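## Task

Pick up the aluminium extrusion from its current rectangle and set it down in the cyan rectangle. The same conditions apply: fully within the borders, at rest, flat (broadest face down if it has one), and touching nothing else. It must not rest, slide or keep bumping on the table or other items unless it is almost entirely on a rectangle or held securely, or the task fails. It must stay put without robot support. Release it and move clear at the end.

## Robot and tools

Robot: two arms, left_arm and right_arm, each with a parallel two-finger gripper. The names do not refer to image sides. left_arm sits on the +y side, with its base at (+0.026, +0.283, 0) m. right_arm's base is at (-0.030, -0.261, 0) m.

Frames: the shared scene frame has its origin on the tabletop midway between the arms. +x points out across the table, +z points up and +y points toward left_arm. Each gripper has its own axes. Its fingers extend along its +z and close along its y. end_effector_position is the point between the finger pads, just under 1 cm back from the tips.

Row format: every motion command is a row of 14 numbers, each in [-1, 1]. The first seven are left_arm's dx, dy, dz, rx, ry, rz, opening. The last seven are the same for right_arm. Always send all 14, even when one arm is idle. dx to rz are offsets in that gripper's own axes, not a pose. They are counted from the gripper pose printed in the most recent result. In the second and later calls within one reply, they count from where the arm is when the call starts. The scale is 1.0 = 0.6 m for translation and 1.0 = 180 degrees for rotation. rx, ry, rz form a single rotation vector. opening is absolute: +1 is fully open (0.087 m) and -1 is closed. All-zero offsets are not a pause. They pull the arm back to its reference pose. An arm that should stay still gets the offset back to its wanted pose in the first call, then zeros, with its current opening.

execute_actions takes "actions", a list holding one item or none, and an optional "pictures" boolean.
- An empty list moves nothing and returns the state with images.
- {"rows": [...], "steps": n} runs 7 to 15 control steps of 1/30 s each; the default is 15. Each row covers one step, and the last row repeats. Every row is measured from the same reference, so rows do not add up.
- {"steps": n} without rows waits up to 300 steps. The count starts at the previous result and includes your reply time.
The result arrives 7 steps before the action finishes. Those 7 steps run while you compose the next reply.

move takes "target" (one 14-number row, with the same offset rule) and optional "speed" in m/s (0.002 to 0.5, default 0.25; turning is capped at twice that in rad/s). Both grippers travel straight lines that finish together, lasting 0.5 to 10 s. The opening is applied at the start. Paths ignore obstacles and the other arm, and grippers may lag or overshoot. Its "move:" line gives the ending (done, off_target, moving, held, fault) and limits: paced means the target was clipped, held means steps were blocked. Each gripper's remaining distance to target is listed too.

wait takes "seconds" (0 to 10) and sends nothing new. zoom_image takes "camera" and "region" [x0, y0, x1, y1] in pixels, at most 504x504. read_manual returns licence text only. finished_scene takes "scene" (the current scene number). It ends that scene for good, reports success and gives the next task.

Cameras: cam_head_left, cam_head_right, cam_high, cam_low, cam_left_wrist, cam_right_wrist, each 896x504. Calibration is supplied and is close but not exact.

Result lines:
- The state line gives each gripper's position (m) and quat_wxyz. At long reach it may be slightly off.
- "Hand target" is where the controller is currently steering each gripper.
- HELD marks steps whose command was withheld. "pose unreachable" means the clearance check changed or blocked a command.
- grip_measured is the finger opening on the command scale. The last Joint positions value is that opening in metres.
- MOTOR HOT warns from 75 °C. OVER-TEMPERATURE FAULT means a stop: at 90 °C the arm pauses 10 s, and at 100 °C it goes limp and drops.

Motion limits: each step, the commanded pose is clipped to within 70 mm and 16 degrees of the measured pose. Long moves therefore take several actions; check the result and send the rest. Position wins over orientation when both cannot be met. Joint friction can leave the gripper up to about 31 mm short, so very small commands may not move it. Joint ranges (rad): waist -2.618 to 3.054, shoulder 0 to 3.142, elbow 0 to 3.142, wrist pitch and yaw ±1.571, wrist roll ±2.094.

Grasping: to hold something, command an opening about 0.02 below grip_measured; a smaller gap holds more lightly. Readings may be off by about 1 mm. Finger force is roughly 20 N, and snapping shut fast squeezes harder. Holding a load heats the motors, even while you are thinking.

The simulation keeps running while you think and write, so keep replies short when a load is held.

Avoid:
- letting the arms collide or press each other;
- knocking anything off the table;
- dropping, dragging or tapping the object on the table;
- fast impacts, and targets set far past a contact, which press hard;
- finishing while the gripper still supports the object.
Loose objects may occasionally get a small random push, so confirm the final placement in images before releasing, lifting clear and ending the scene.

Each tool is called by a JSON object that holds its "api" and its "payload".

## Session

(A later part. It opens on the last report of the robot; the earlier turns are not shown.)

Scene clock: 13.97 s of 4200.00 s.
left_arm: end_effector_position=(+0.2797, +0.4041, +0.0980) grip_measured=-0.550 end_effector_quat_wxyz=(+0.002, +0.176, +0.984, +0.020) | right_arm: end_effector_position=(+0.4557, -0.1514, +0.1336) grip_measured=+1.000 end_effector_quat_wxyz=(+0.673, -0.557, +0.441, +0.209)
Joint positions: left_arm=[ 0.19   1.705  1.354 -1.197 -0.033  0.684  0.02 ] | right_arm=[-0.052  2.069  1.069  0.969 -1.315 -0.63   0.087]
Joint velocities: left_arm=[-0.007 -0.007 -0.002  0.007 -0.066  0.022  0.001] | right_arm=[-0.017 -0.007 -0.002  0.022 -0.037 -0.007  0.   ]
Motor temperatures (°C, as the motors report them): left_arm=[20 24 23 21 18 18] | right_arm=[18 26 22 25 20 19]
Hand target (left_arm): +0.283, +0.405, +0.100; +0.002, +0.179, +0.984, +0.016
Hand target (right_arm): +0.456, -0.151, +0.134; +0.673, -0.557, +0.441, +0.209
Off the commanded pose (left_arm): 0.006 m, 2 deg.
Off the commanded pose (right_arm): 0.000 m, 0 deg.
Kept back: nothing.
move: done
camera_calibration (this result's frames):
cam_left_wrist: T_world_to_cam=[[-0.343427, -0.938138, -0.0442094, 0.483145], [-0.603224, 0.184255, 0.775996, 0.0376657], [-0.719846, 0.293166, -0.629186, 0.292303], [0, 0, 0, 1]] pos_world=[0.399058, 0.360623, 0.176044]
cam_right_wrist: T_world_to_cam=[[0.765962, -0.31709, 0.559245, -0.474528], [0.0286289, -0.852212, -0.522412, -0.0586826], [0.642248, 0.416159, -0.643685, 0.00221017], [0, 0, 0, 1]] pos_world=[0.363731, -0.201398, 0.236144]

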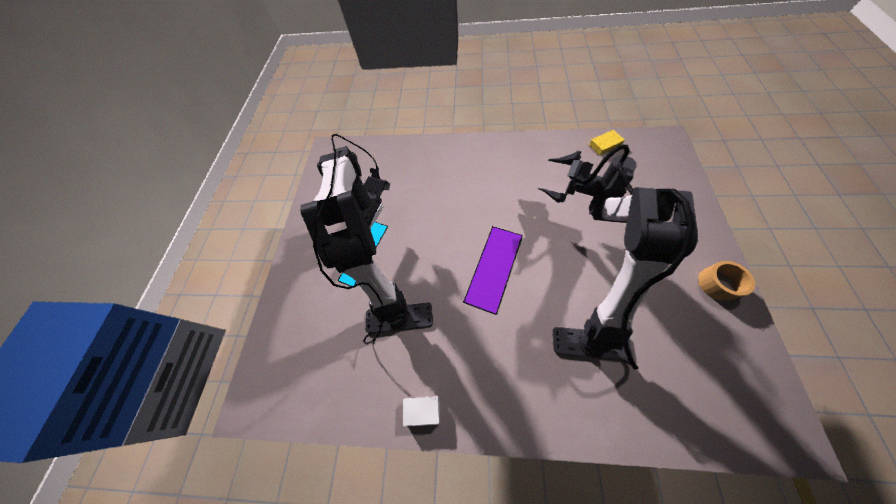

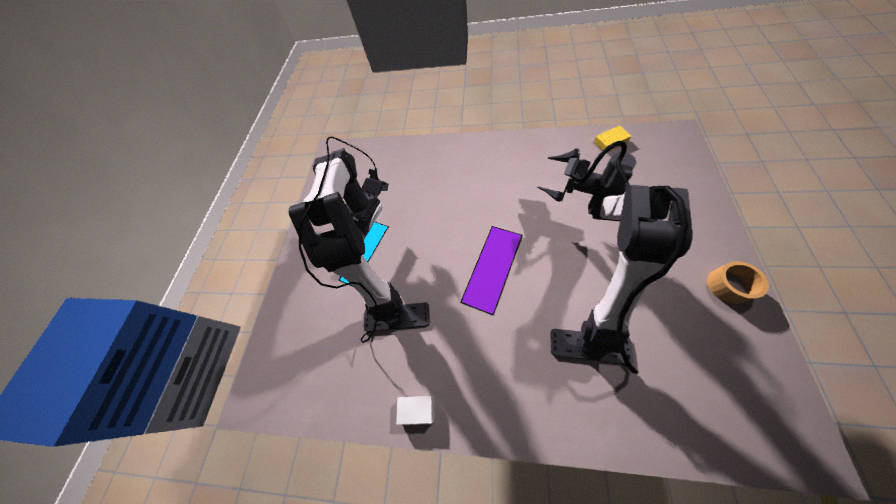

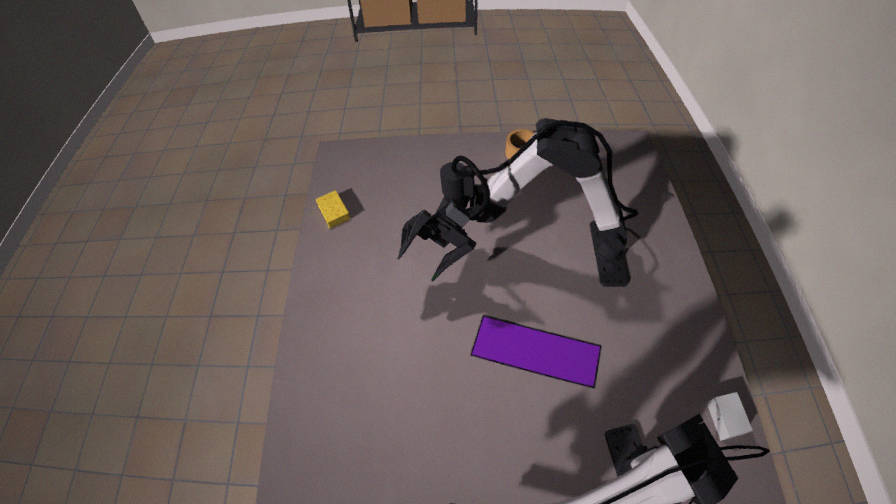

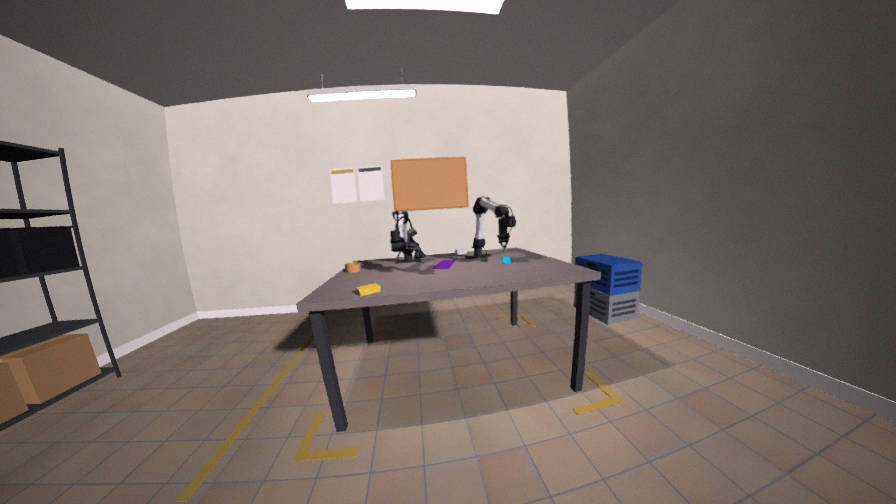

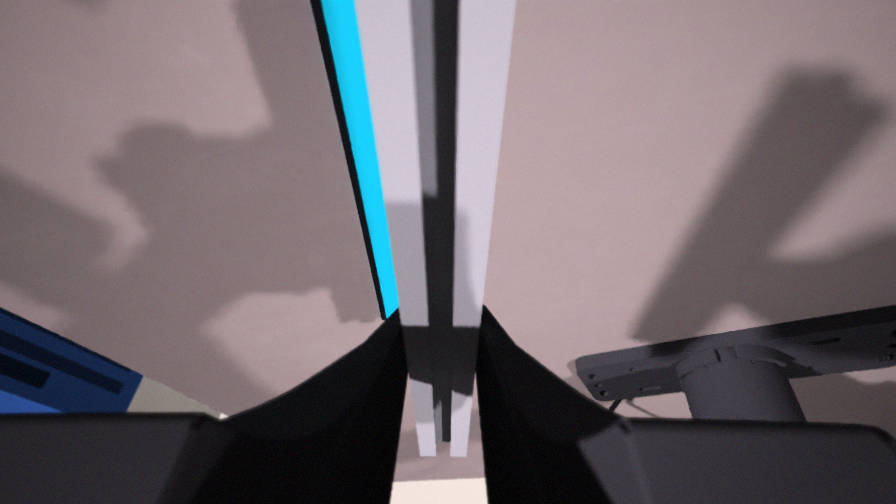

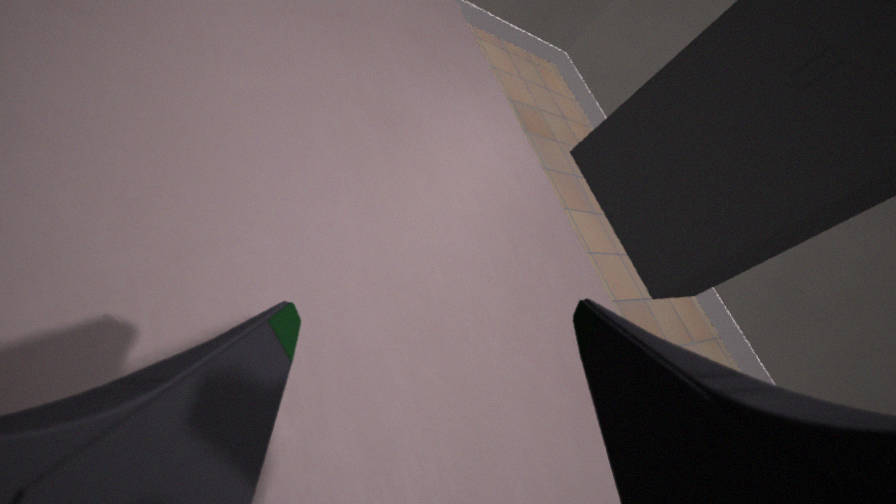

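{"api": "move", "payload": {"target": [0.0833, 0.040, 0.0883, 0.02, 0, 0, -0.6, 0,0,0,0,0,0,1.0], "speed": 0.15}}

Scene clock: 16.30 s of 4200.00 s.
left_arm: end_effector_position=(+0.2432, +0.4476, +0.0547) grip_measured=-0.550 end_effector_quat_wxyz=(-0.001, +0.176, +0.984, -0.000) | right_arm: end_effector_position=(+0.4557, -0.1514, +0.1336) grip_measured=+1.000 end_effector_quat_wxyz=(+0.673, -0.557, +0.441, +0.209)
Joint positions: left_arm=[ 0.389  1.705  1.18  -1.047 -0.001  0.882  0.02 ] | right_arm=[-0.052  2.069  1.069  0.969 -1.315 -0.63   0.087]
Joint velocities: left_arm=[ 0.007  0.012 -0.012  0.037  0.007  0.022  0.   ] | right_arm=[ 0.002 -0.007 -0.017  0.037 -0.095 -0.037  0.   ]
Motor temperatures (°C, as the motors report them): left_arm=[20 24 24 21 18 18] | right_arm=[18 27 22 25 20 19]
Hand target (left_arm): +0.241, +0.447, +0.047; -0.004, +0.176, +0.984, -0.009
Hand target (right_arm): +0.456, -0.151, +0.134; +0.673, -0.557, +0.441, +0.209
Off the commanded pose (left_arm): 0.009 m, 1 deg.
Off the commanded pose (right_arm): 0.000 m, 0 deg.
Kept back: nothing.
move: done
camera_calibration (this result's frames):
cam_left_wrist: T_world_to_cam=[[-0.343315, -0.939213, -0.00381649, 0.507746], [-0.594059, 0.213998, 0.775435, 0.0257558], [-0.727481, 0.268486, -0.631416, 0.239082], [0, 0, 0, 1]] pos_world=[0.363545, 0.40718, 0.132926]
cam_right_wrist: T_world_to_cam=[[0.765962, -0.31709, 0.559245, -0.474528], [0.0286289, -0.852212, -0.522412, -0.0586826], [0.642248, 0.416159, -0.643685, 0.00221017], [0, 0, 0, 1]] pos_world=[0.363731, -0.201398, 0.236144]

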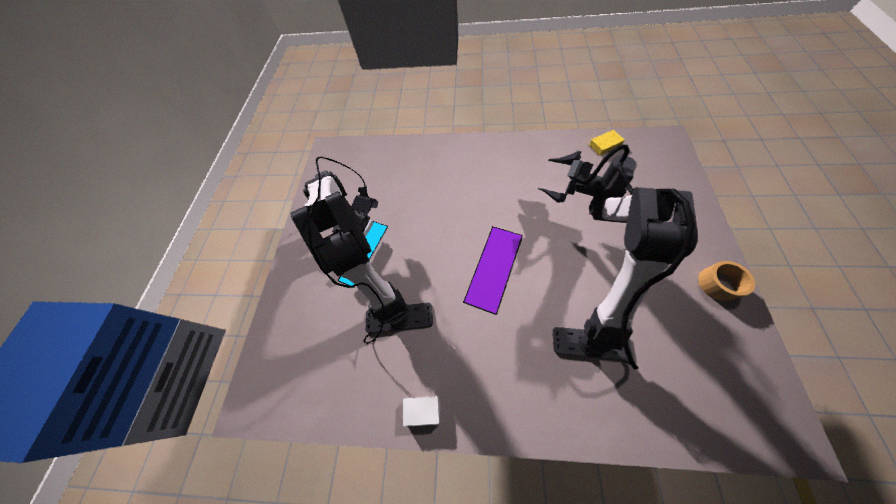

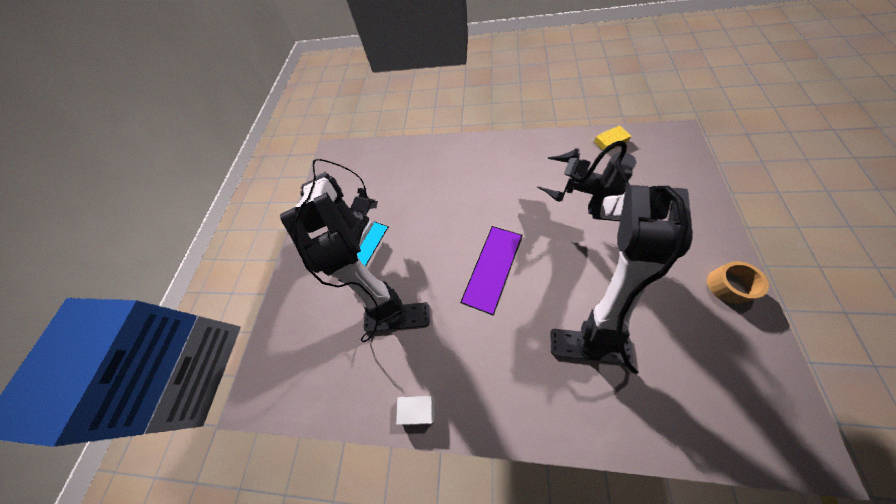

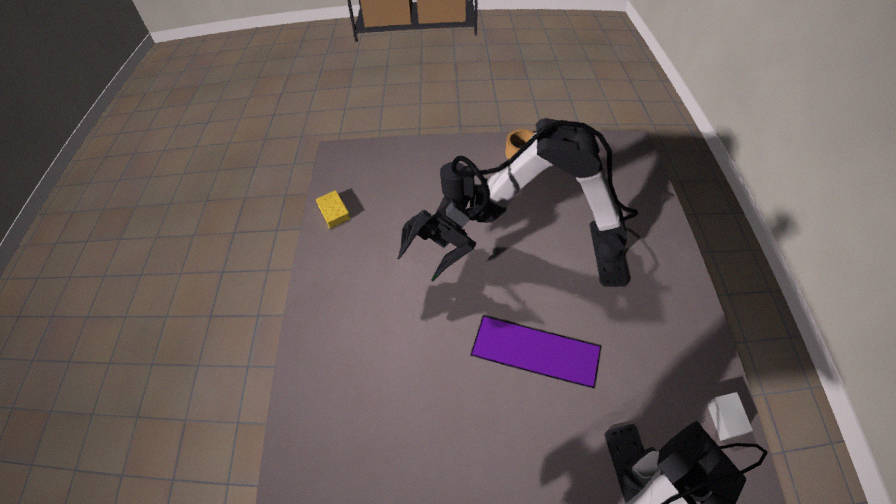

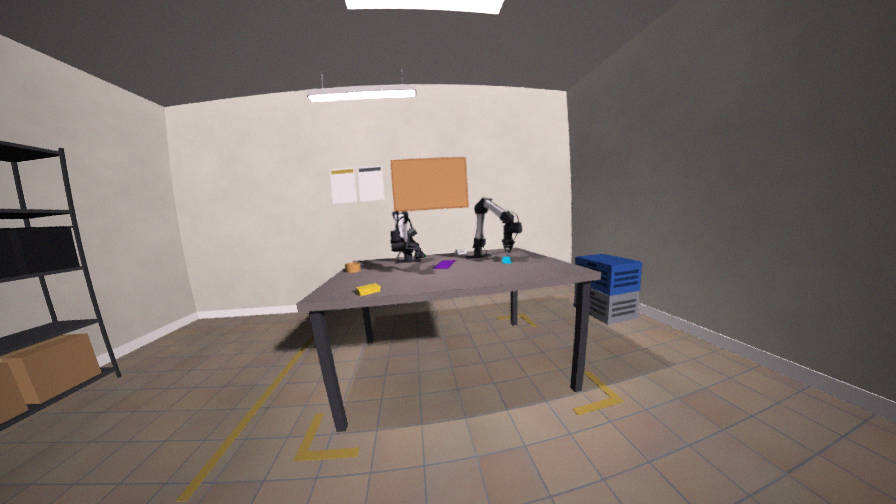

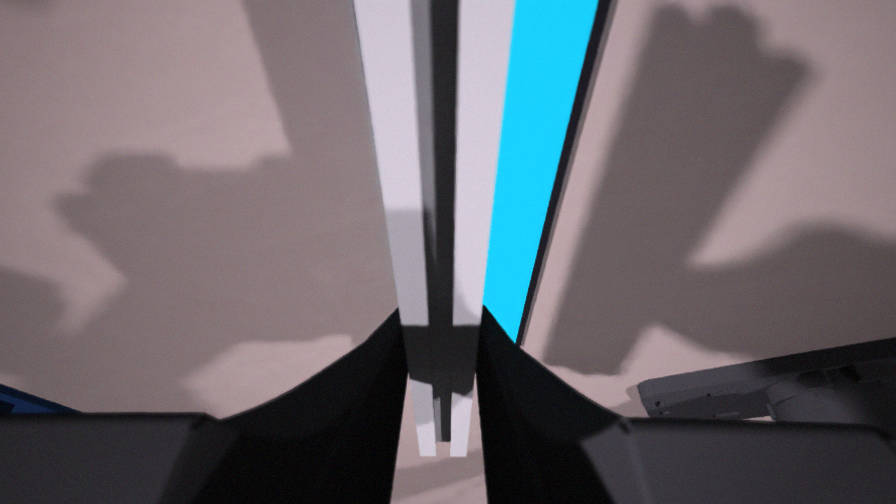

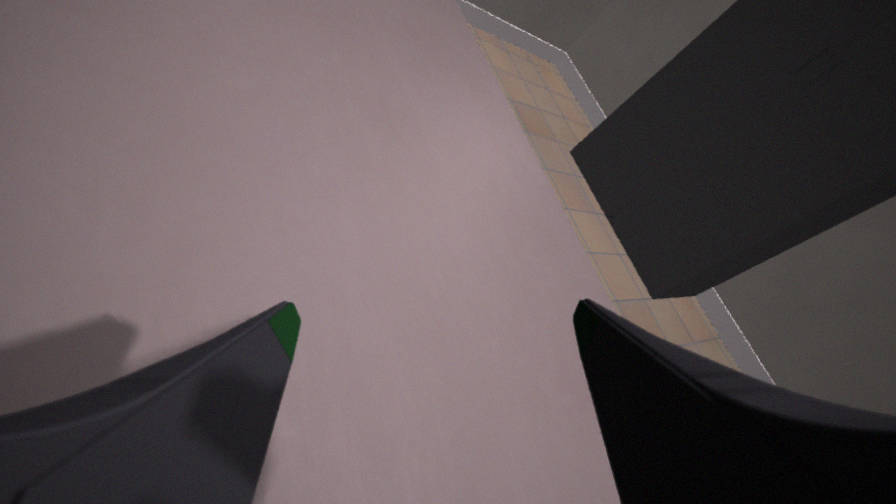

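{"api": "zoom_image", "payload": {"camera": "cam_low", "region": [470, 225, 550, 275]}}

{"api": "zoom_image", "payload": {"camera": "cam_left_wrist", "region": [380, 380, 520, 480]}}

Region (470, 225, 550, 275) of cam_low's 896x504 image, scaled by 6.300, with more detail than that image has; it fills the top 315 rows of this view, and the rest is white.

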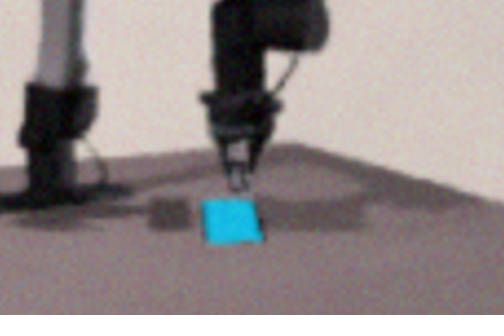

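Region (380, 380, 520, 480) of cam_left_wrist's 896x504 image, scaled by 3.600, with more detail than that image has; it fills the top 360 rows of this view, and the rest is white.

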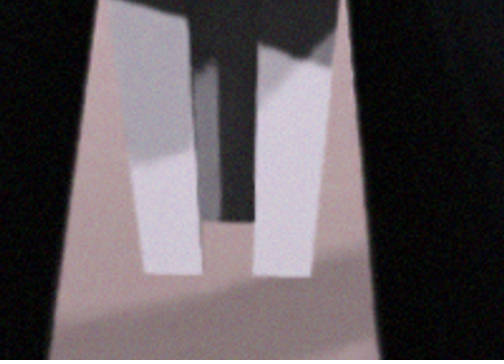

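{"api": "move", "payload": {"target": [0, -0.019, 0.05, 0, 0, 0, -0.6, 0,0,0,0,0,0,1.0], "speed": 0.08}}

Scene clock: 20.70 s of 4200.00 s.
left_arm: end_effector_position=(+0.2393, +0.4405, +0.0299) grip_measured=-0.550 end_effector_quat_wxyz=(+0.002, +0.173, +0.985, +0.002) | right_arm: end_effector_position=(+0.4557, -0.1514, +0.1336) grip_measured=+1.000 end_effector_quat_wxyz=(+0.673, -0.557, +0.441, +0.209)
Joint positions: left_arm=[ 0.376  1.705  1.076 -0.936 -0.     0.863  0.02 ] | right_arm=[-0.052  2.069  1.069  0.969 -1.315 -0.63   0.087]
Joint velocities: left_arm=[-0.002 -0.012 -0.007  0.007  0.095  0.007  0.001] | right_arm=[ 0.002 -0.002  0.002 -0.007  0.022 -0.007  0.   ]
Motor temperatures (°C, as the motors report them): left_arm=[20 24 24 21 18 18] | right_arm=[18 28 23 25 20 19]
Hand target (left_arm): +0.239, +0.437, +0.025; -0.001, +0.176, +0.984, -0.000
Hand target (right_arm): +0.456, -0.151, +0.134; +0.673, -0.557, +0.441, +0.209
Off the commanded pose (left_arm): 0.006 m, 1 deg.
Off the commanded pose (right_arm): 0.000 m, 0 deg.
Kept back: nothing.
After step 90, 0.43 s passed at rest.
move: done
camera_calibration (this result's frames):
cam_left_wrist: T_world_to_cam=[[-0.338253, -0.941014, -0.00884158, 0.499341], [-0.600366, 0.208551, 0.772054, 0.0481786], [-0.724669, 0.266458, -0.635496, 0.222786], [0, 0, 0, 1]] pos_world=[0.359275, 0.400476, 0.108798]
cam_right_wrist: T_world_to_cam=[[0.765962, -0.31709, 0.559245, -0.474528], [0.0286289, -0.852212, -0.522412, -0.0586826], [0.642248, 0.416159, -0.643685, 0.00221017], [0, 0, 0, 1]] pos_world=[0.363731, -0.201398, 0.236144]

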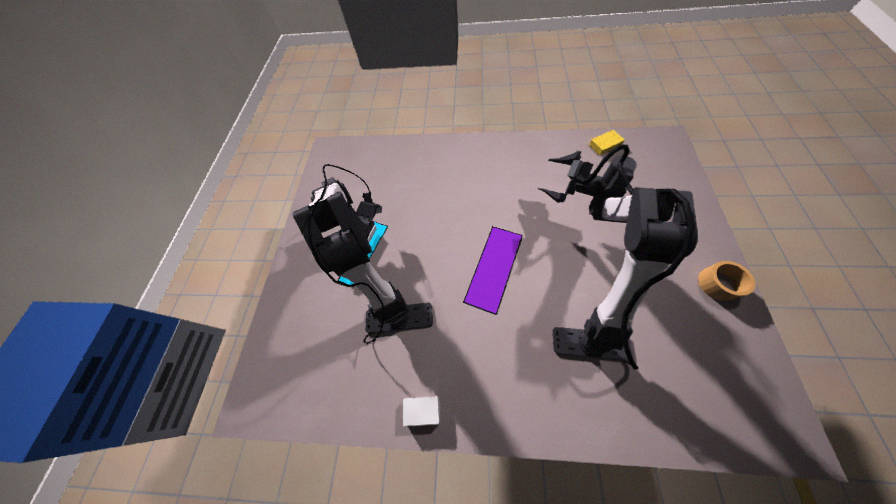

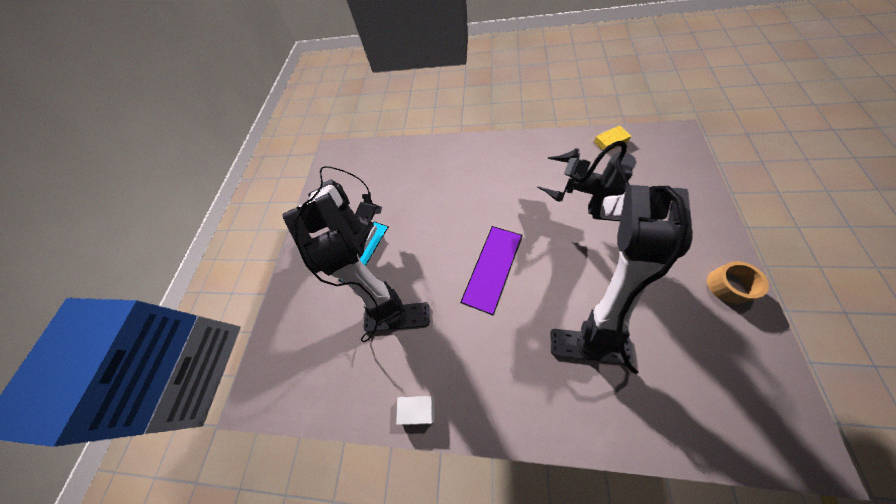

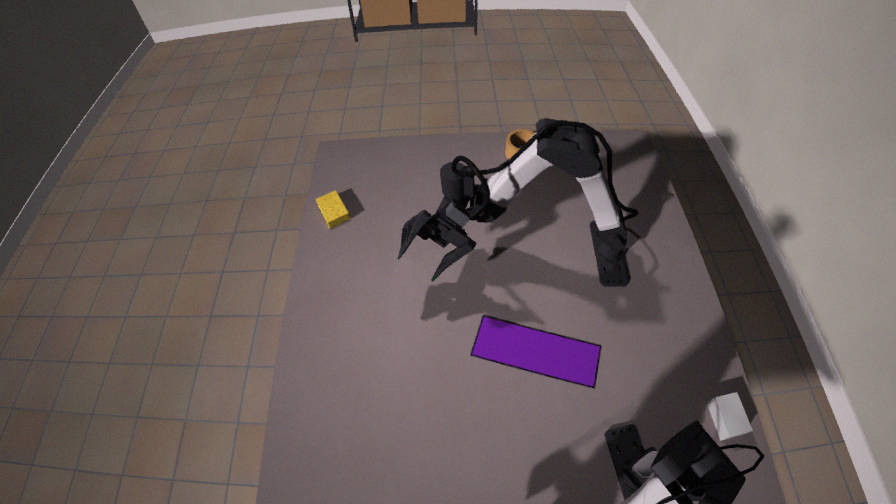

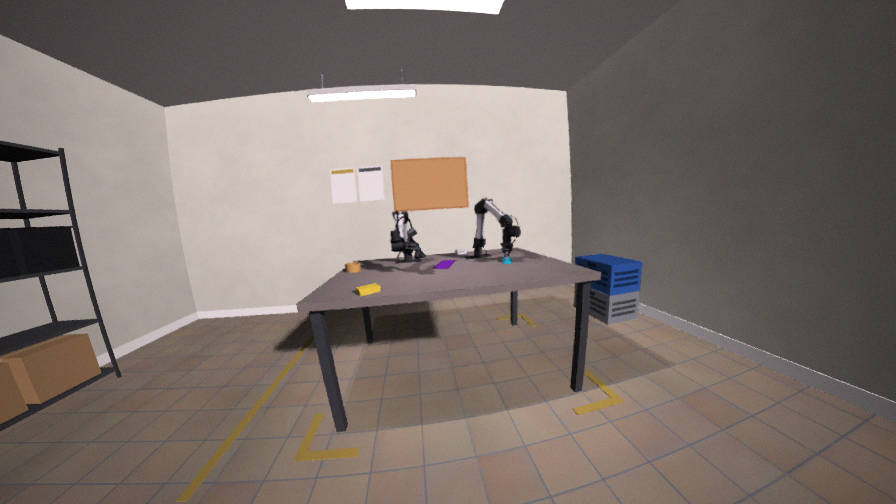

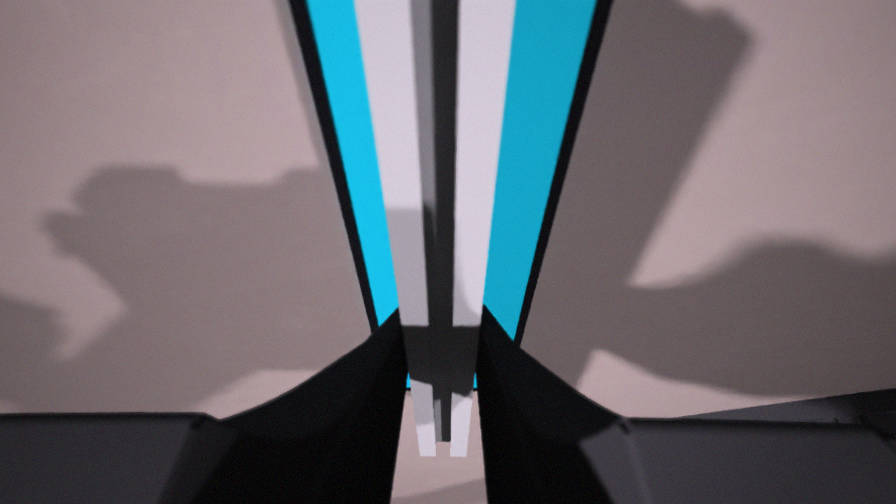

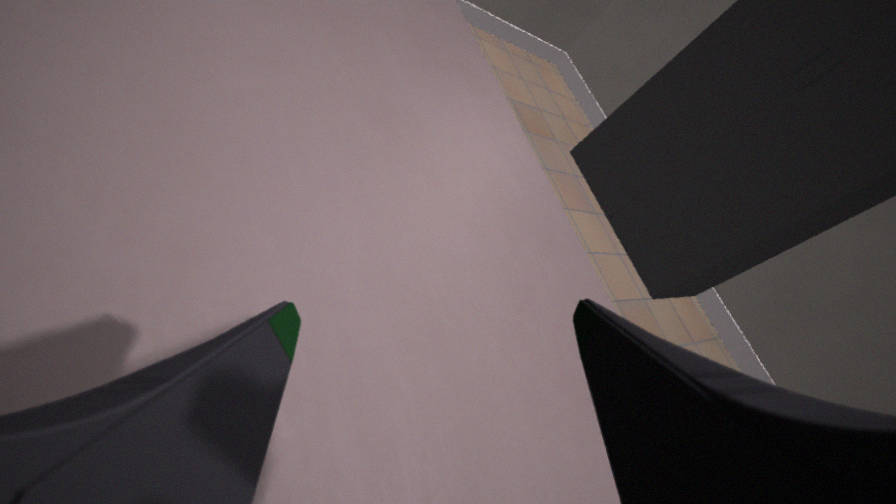

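{"api": "zoom_image", "payload": {"camera": "cam_head_right", "region": [330, 200, 410, 290]}}

{"api": "zoom_image", "payload": {"camera": "cam_head_left", "region": [320, 200, 410, 295]}}

Region (330, 200, 410, 290) of cam_head_right's 896x504 image, scaled by 5.600, with more detail than that image has.

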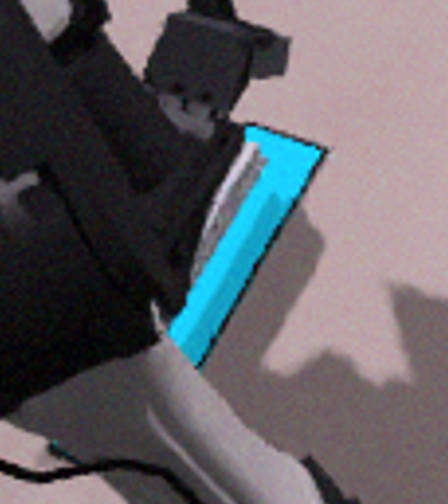

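Region (320, 200, 410, 295) of cam_head_left's 896x504 image, scaled by 5.305, with more detail than that image has; it fills the left 477 columns of this view, and the rest is white.

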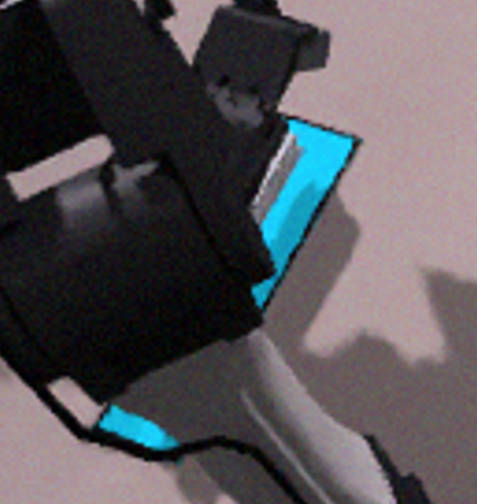

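{"api": "move", "payload": {"target": [0, -0.008, 0.033, 0, 0, 0, -0.6, 0,0,0,0,0,0,1.0], "speed": 0.05}}

Scene clock: 22.33 s of 4200.00 s.
left_arm: end_effector_position=(+0.2390, +0.4402, +0.0182) grip_measured=-0.550 end_effector_quat_wxyz=(+0.010, +0.171, +0.985, +0.008) | right_arm: end_effector_position=(+0.4557, -0.1514, +0.1336) grip_measured=+1.000 end_effector_quat_wxyz=(+0.673, -0.557, +0.441, +0.209)
Joint positions: left_arm=[ 0.376  1.705  1.027 -0.868 -0.     0.858  0.02 ] | right_arm=[-0.052  2.069  1.069  0.969 -1.315 -0.63   0.087]
Joint velocities: left_arm=[ 0.007  0.002 -0.002  0.007 -0.007  0.037 -0.001] | right_arm=[ 0.002  0.002 -0.007 -0.007  0.007 -0.007  0.   ]
Motor temperatures (°C, as the motors report them): left_arm=[20 24 24 21 18 18] | right_arm=[18 28 23 26 20 19]
Hand target (left_arm): +0.237, +0.436, +0.010; +0.002, +0.173, +0.985, +0.002
Hand target (right_arm): +0.456, -0.151, +0.134; +0.673, -0.557, +0.441, +0.209
Off the commanded pose (left_arm): 0.009 m, 1 deg.
Off the commanded pose (right_arm): 0.000 m, 0 deg.
Kept back: nothing.
move: done
camera_calibration (this result's frames):
cam_left_wrist: T_world_to_cam=[[-0.333676, -0.942402, -0.0232191, 0.498691], [-0.614074, 0.198605, 0.763852, 0.0649601], [-0.715244, 0.269137, -0.644974, 0.211986], [0, 0, 0, 1]] pos_world=[0.357913, 0.400012, 0.0986849]
cam_right_wrist: T_world_to_cam=[[0.765962, -0.31709, 0.559245, -0.474528], [0.0286289, -0.852212, -0.522412, -0.0586826], [0.642248, 0.416159, -0.643685, 0.00221017], [0, 0, 0, 1]] pos_world=[0.363731, -0.201398, 0.236144]

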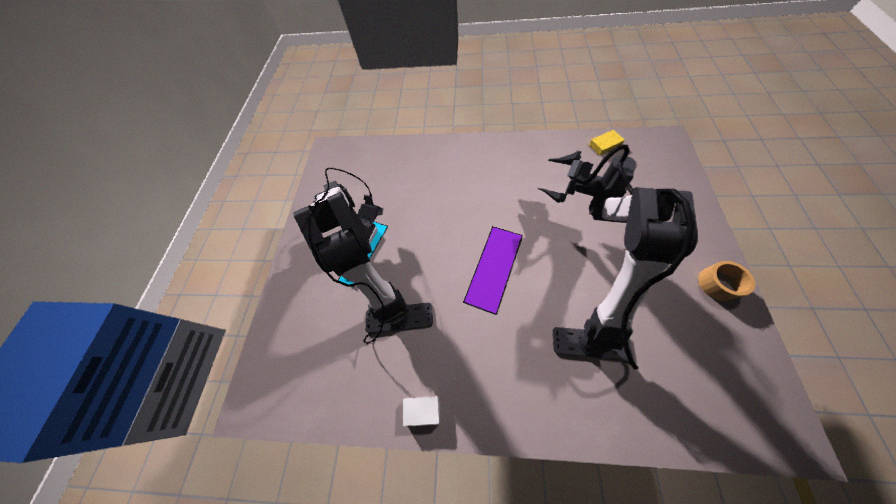

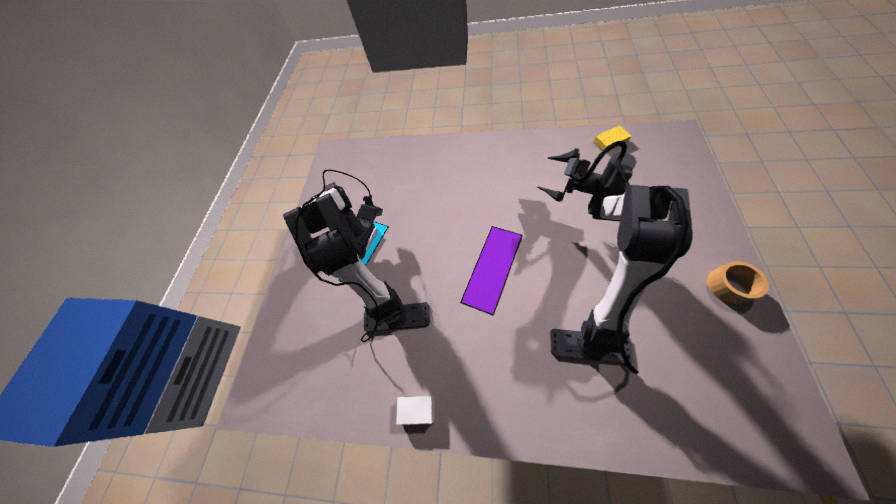

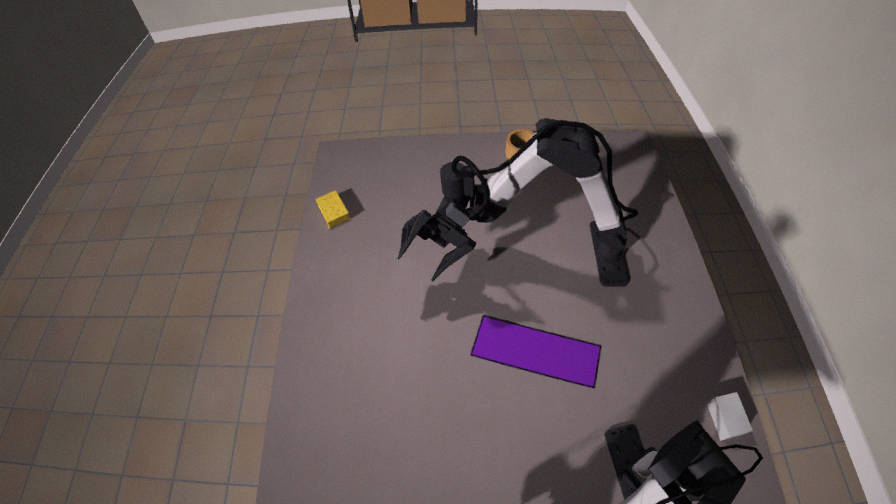

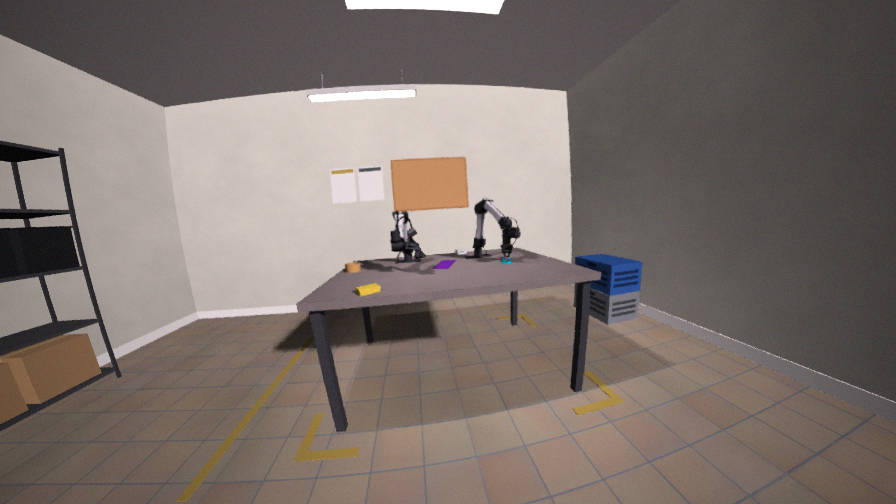

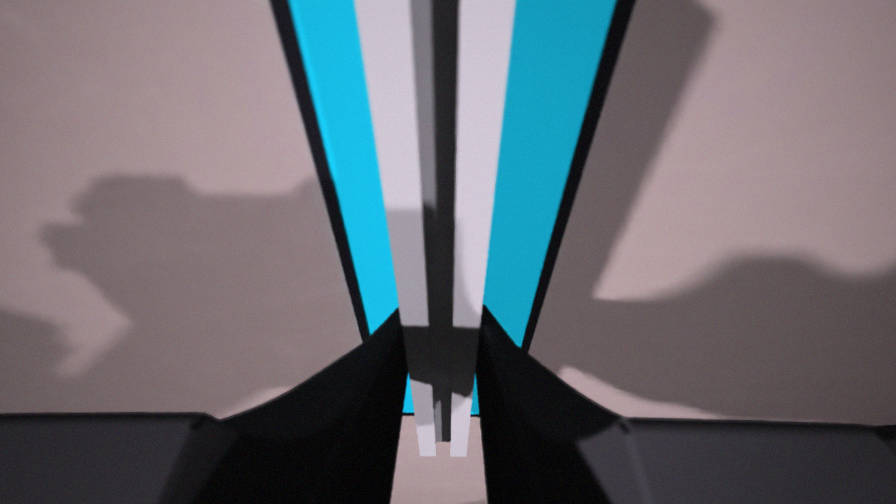

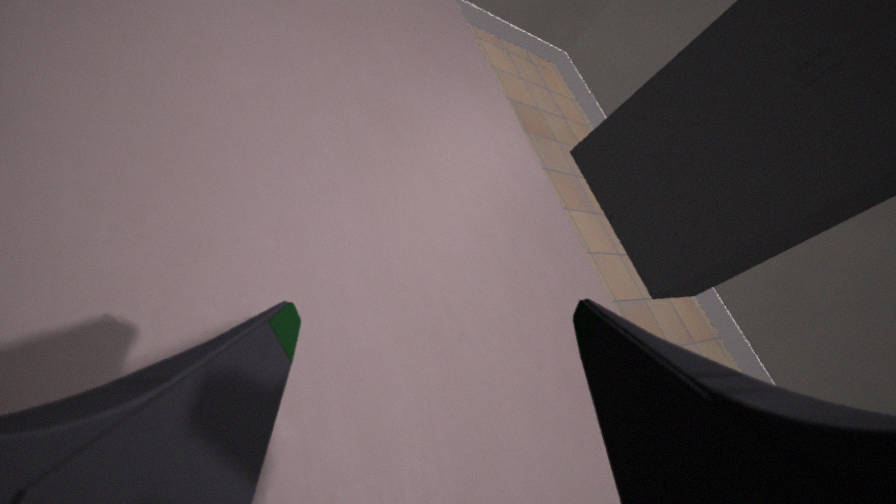

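{"api": "zoom_image", "payload": {"camera": "cam_head_right", "region": [345, 205, 405, 270]}}

{"api": "zoom_image", "payload": {"camera": "cam_head_left", "region": [330, 205, 400, 295]}}

Region (345, 205, 405, 270) of cam_head_right's 896x504 image, scaled by 7.754, with more detail than that image has; it fills the left 465 columns of this view, and the rest is white.

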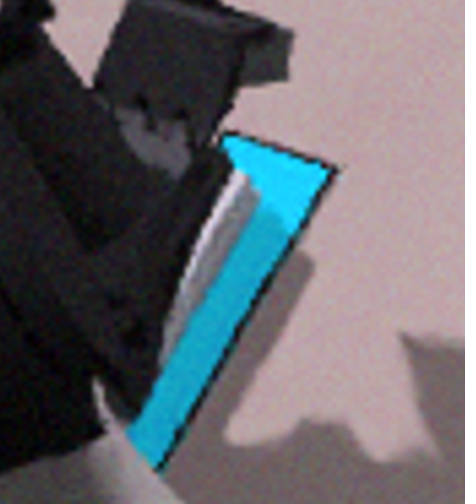

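Region (330, 205, 400, 295) of cam_head_left's 896x504 image, scaled by 5.600, with more detail than that image has.

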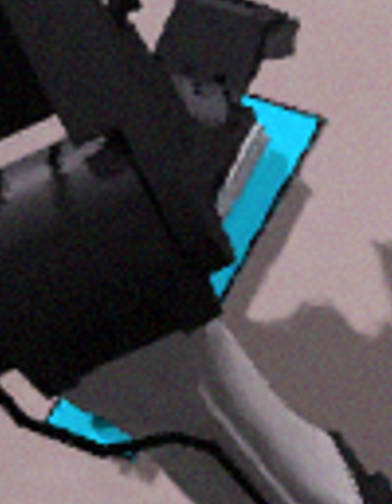

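{"api": "move", "payload": {"target": [-0.022, -0.006, -0.004, 0, 0, 0, -0.6, 0,0,0,0,0,0,1.0], "speed": 0.04}}

Scene clock: 24.60 s of 4200.00 s.
left_arm: end_effector_position=(+0.2435, +0.4321, +0.0181) grip_measured=-0.550 end_effector_quat_wxyz=(+0.010, +0.170, +0.985, +0.008) | right_arm: end_effector_position=(+0.4557, -0.1514, +0.1336) grip_measured=+1.000 end_effector_quat_wxyz=(+0.673, -0.557, +0.441, +0.209)
Joint positions: left_arm=[ 0.344  1.705  1.027 -0.868 -0.     0.824  0.02 ] | right_arm=[-0.052  2.069  1.069  0.969 -1.315 -0.63   0.087]
Joint velocities: left_arm=[-0.002 -0.012 -0.017  0.095  0.051 -0.007 -0.001] | right_arm=[ 0.002 -0.012 -0.007 -0.051 -0.037 -0.037  0.   ]
Motor temperatures (°C, as the motors report them): left_arm=[20 24 24 21 18 18] | right_arm=[18 28 23 26 20 19]
Hand target (left_arm): +0.250, +0.432, +0.021; +0.010, +0.171, +0.985, +0.008
Hand target (right_arm): +0.456, -0.151, +0.134; +0.673, -0.557, +0.441, +0.209
Off the commanded pose (left_arm): 0.007 m, 0 deg.
Off the commanded pose (right_arm): 0.000 m, 0 deg.
Kept back: nothing.
move: done
camera_calibration (this result's frames):
cam_left_wrist: T_world_to_cam=[[-0.331151, -0.943299, -0.0229302, 0.492285], [-0.615175, 0.197407, 0.763276, 0.070125], [-0.715471, 0.266866, -0.645666, 0.218377], [0, 0, 0, 1]] pos_world=[0.362402, 0.392251, 0.0987622]
cam_right_wrist: T_world_to_cam=[[0.765962, -0.31709, 0.559245, -0.474528], [0.0286289, -0.852212, -0.522412, -0.0586826], [0.642248, 0.416159, -0.643685, 0.00221017], [0, 0, 0, 1]] pos_world=[0.363731, -0.201398, 0.236144]

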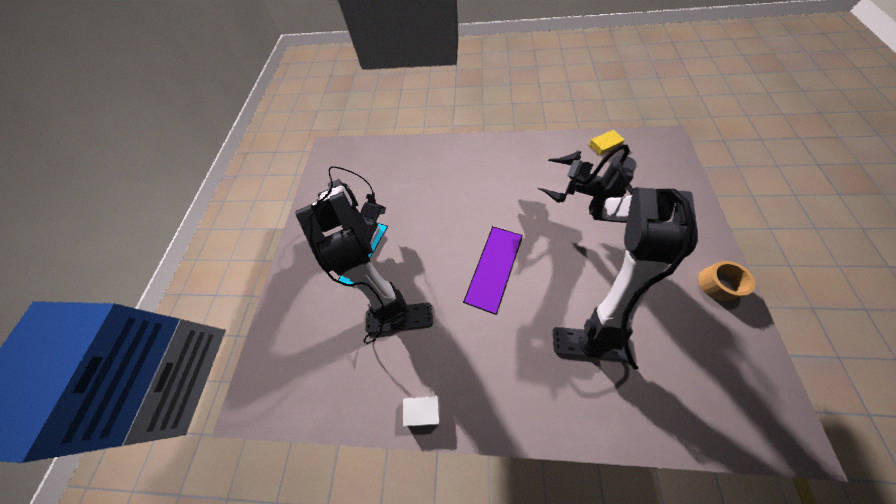

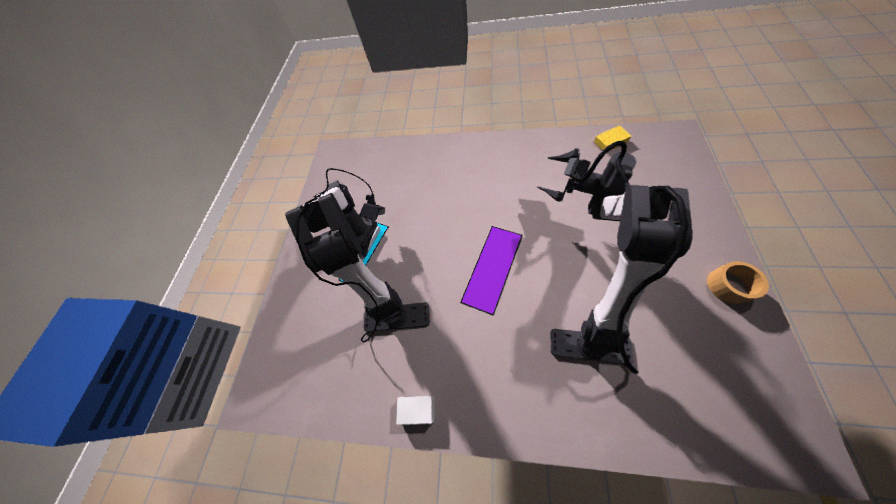

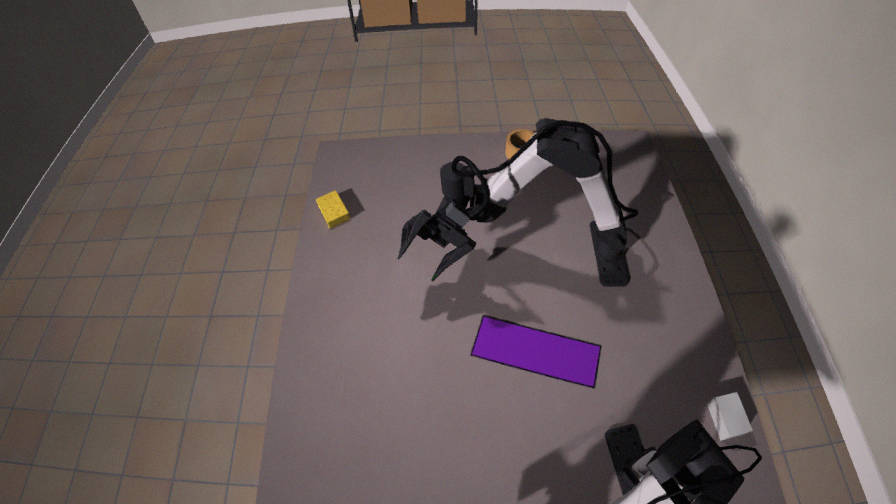

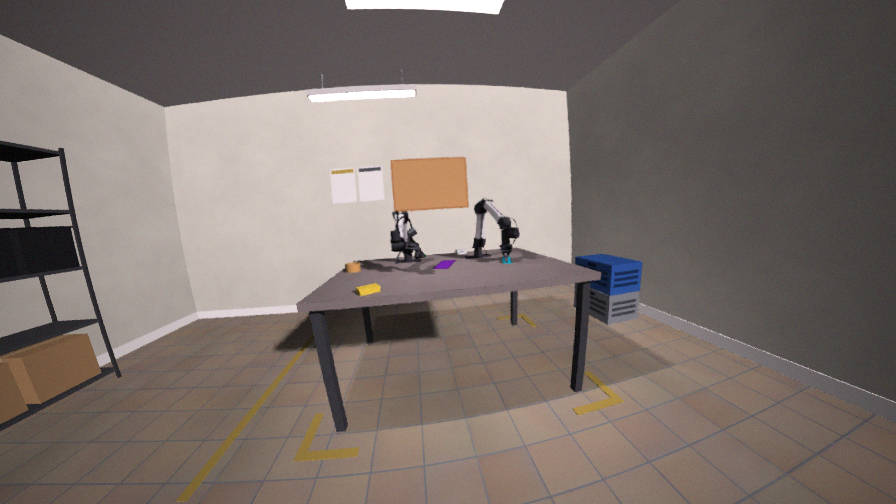

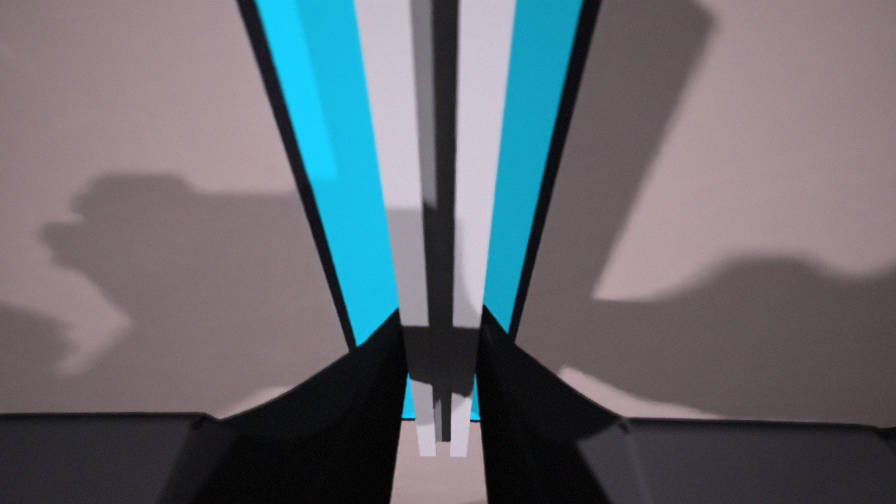

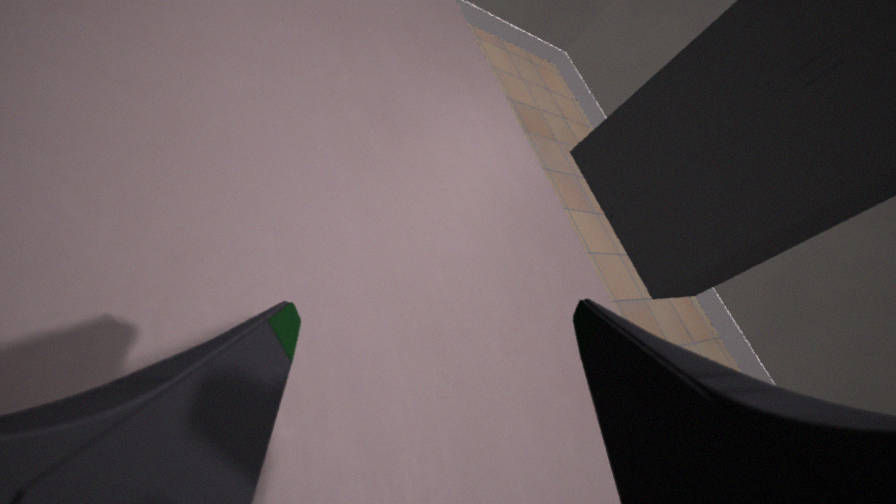

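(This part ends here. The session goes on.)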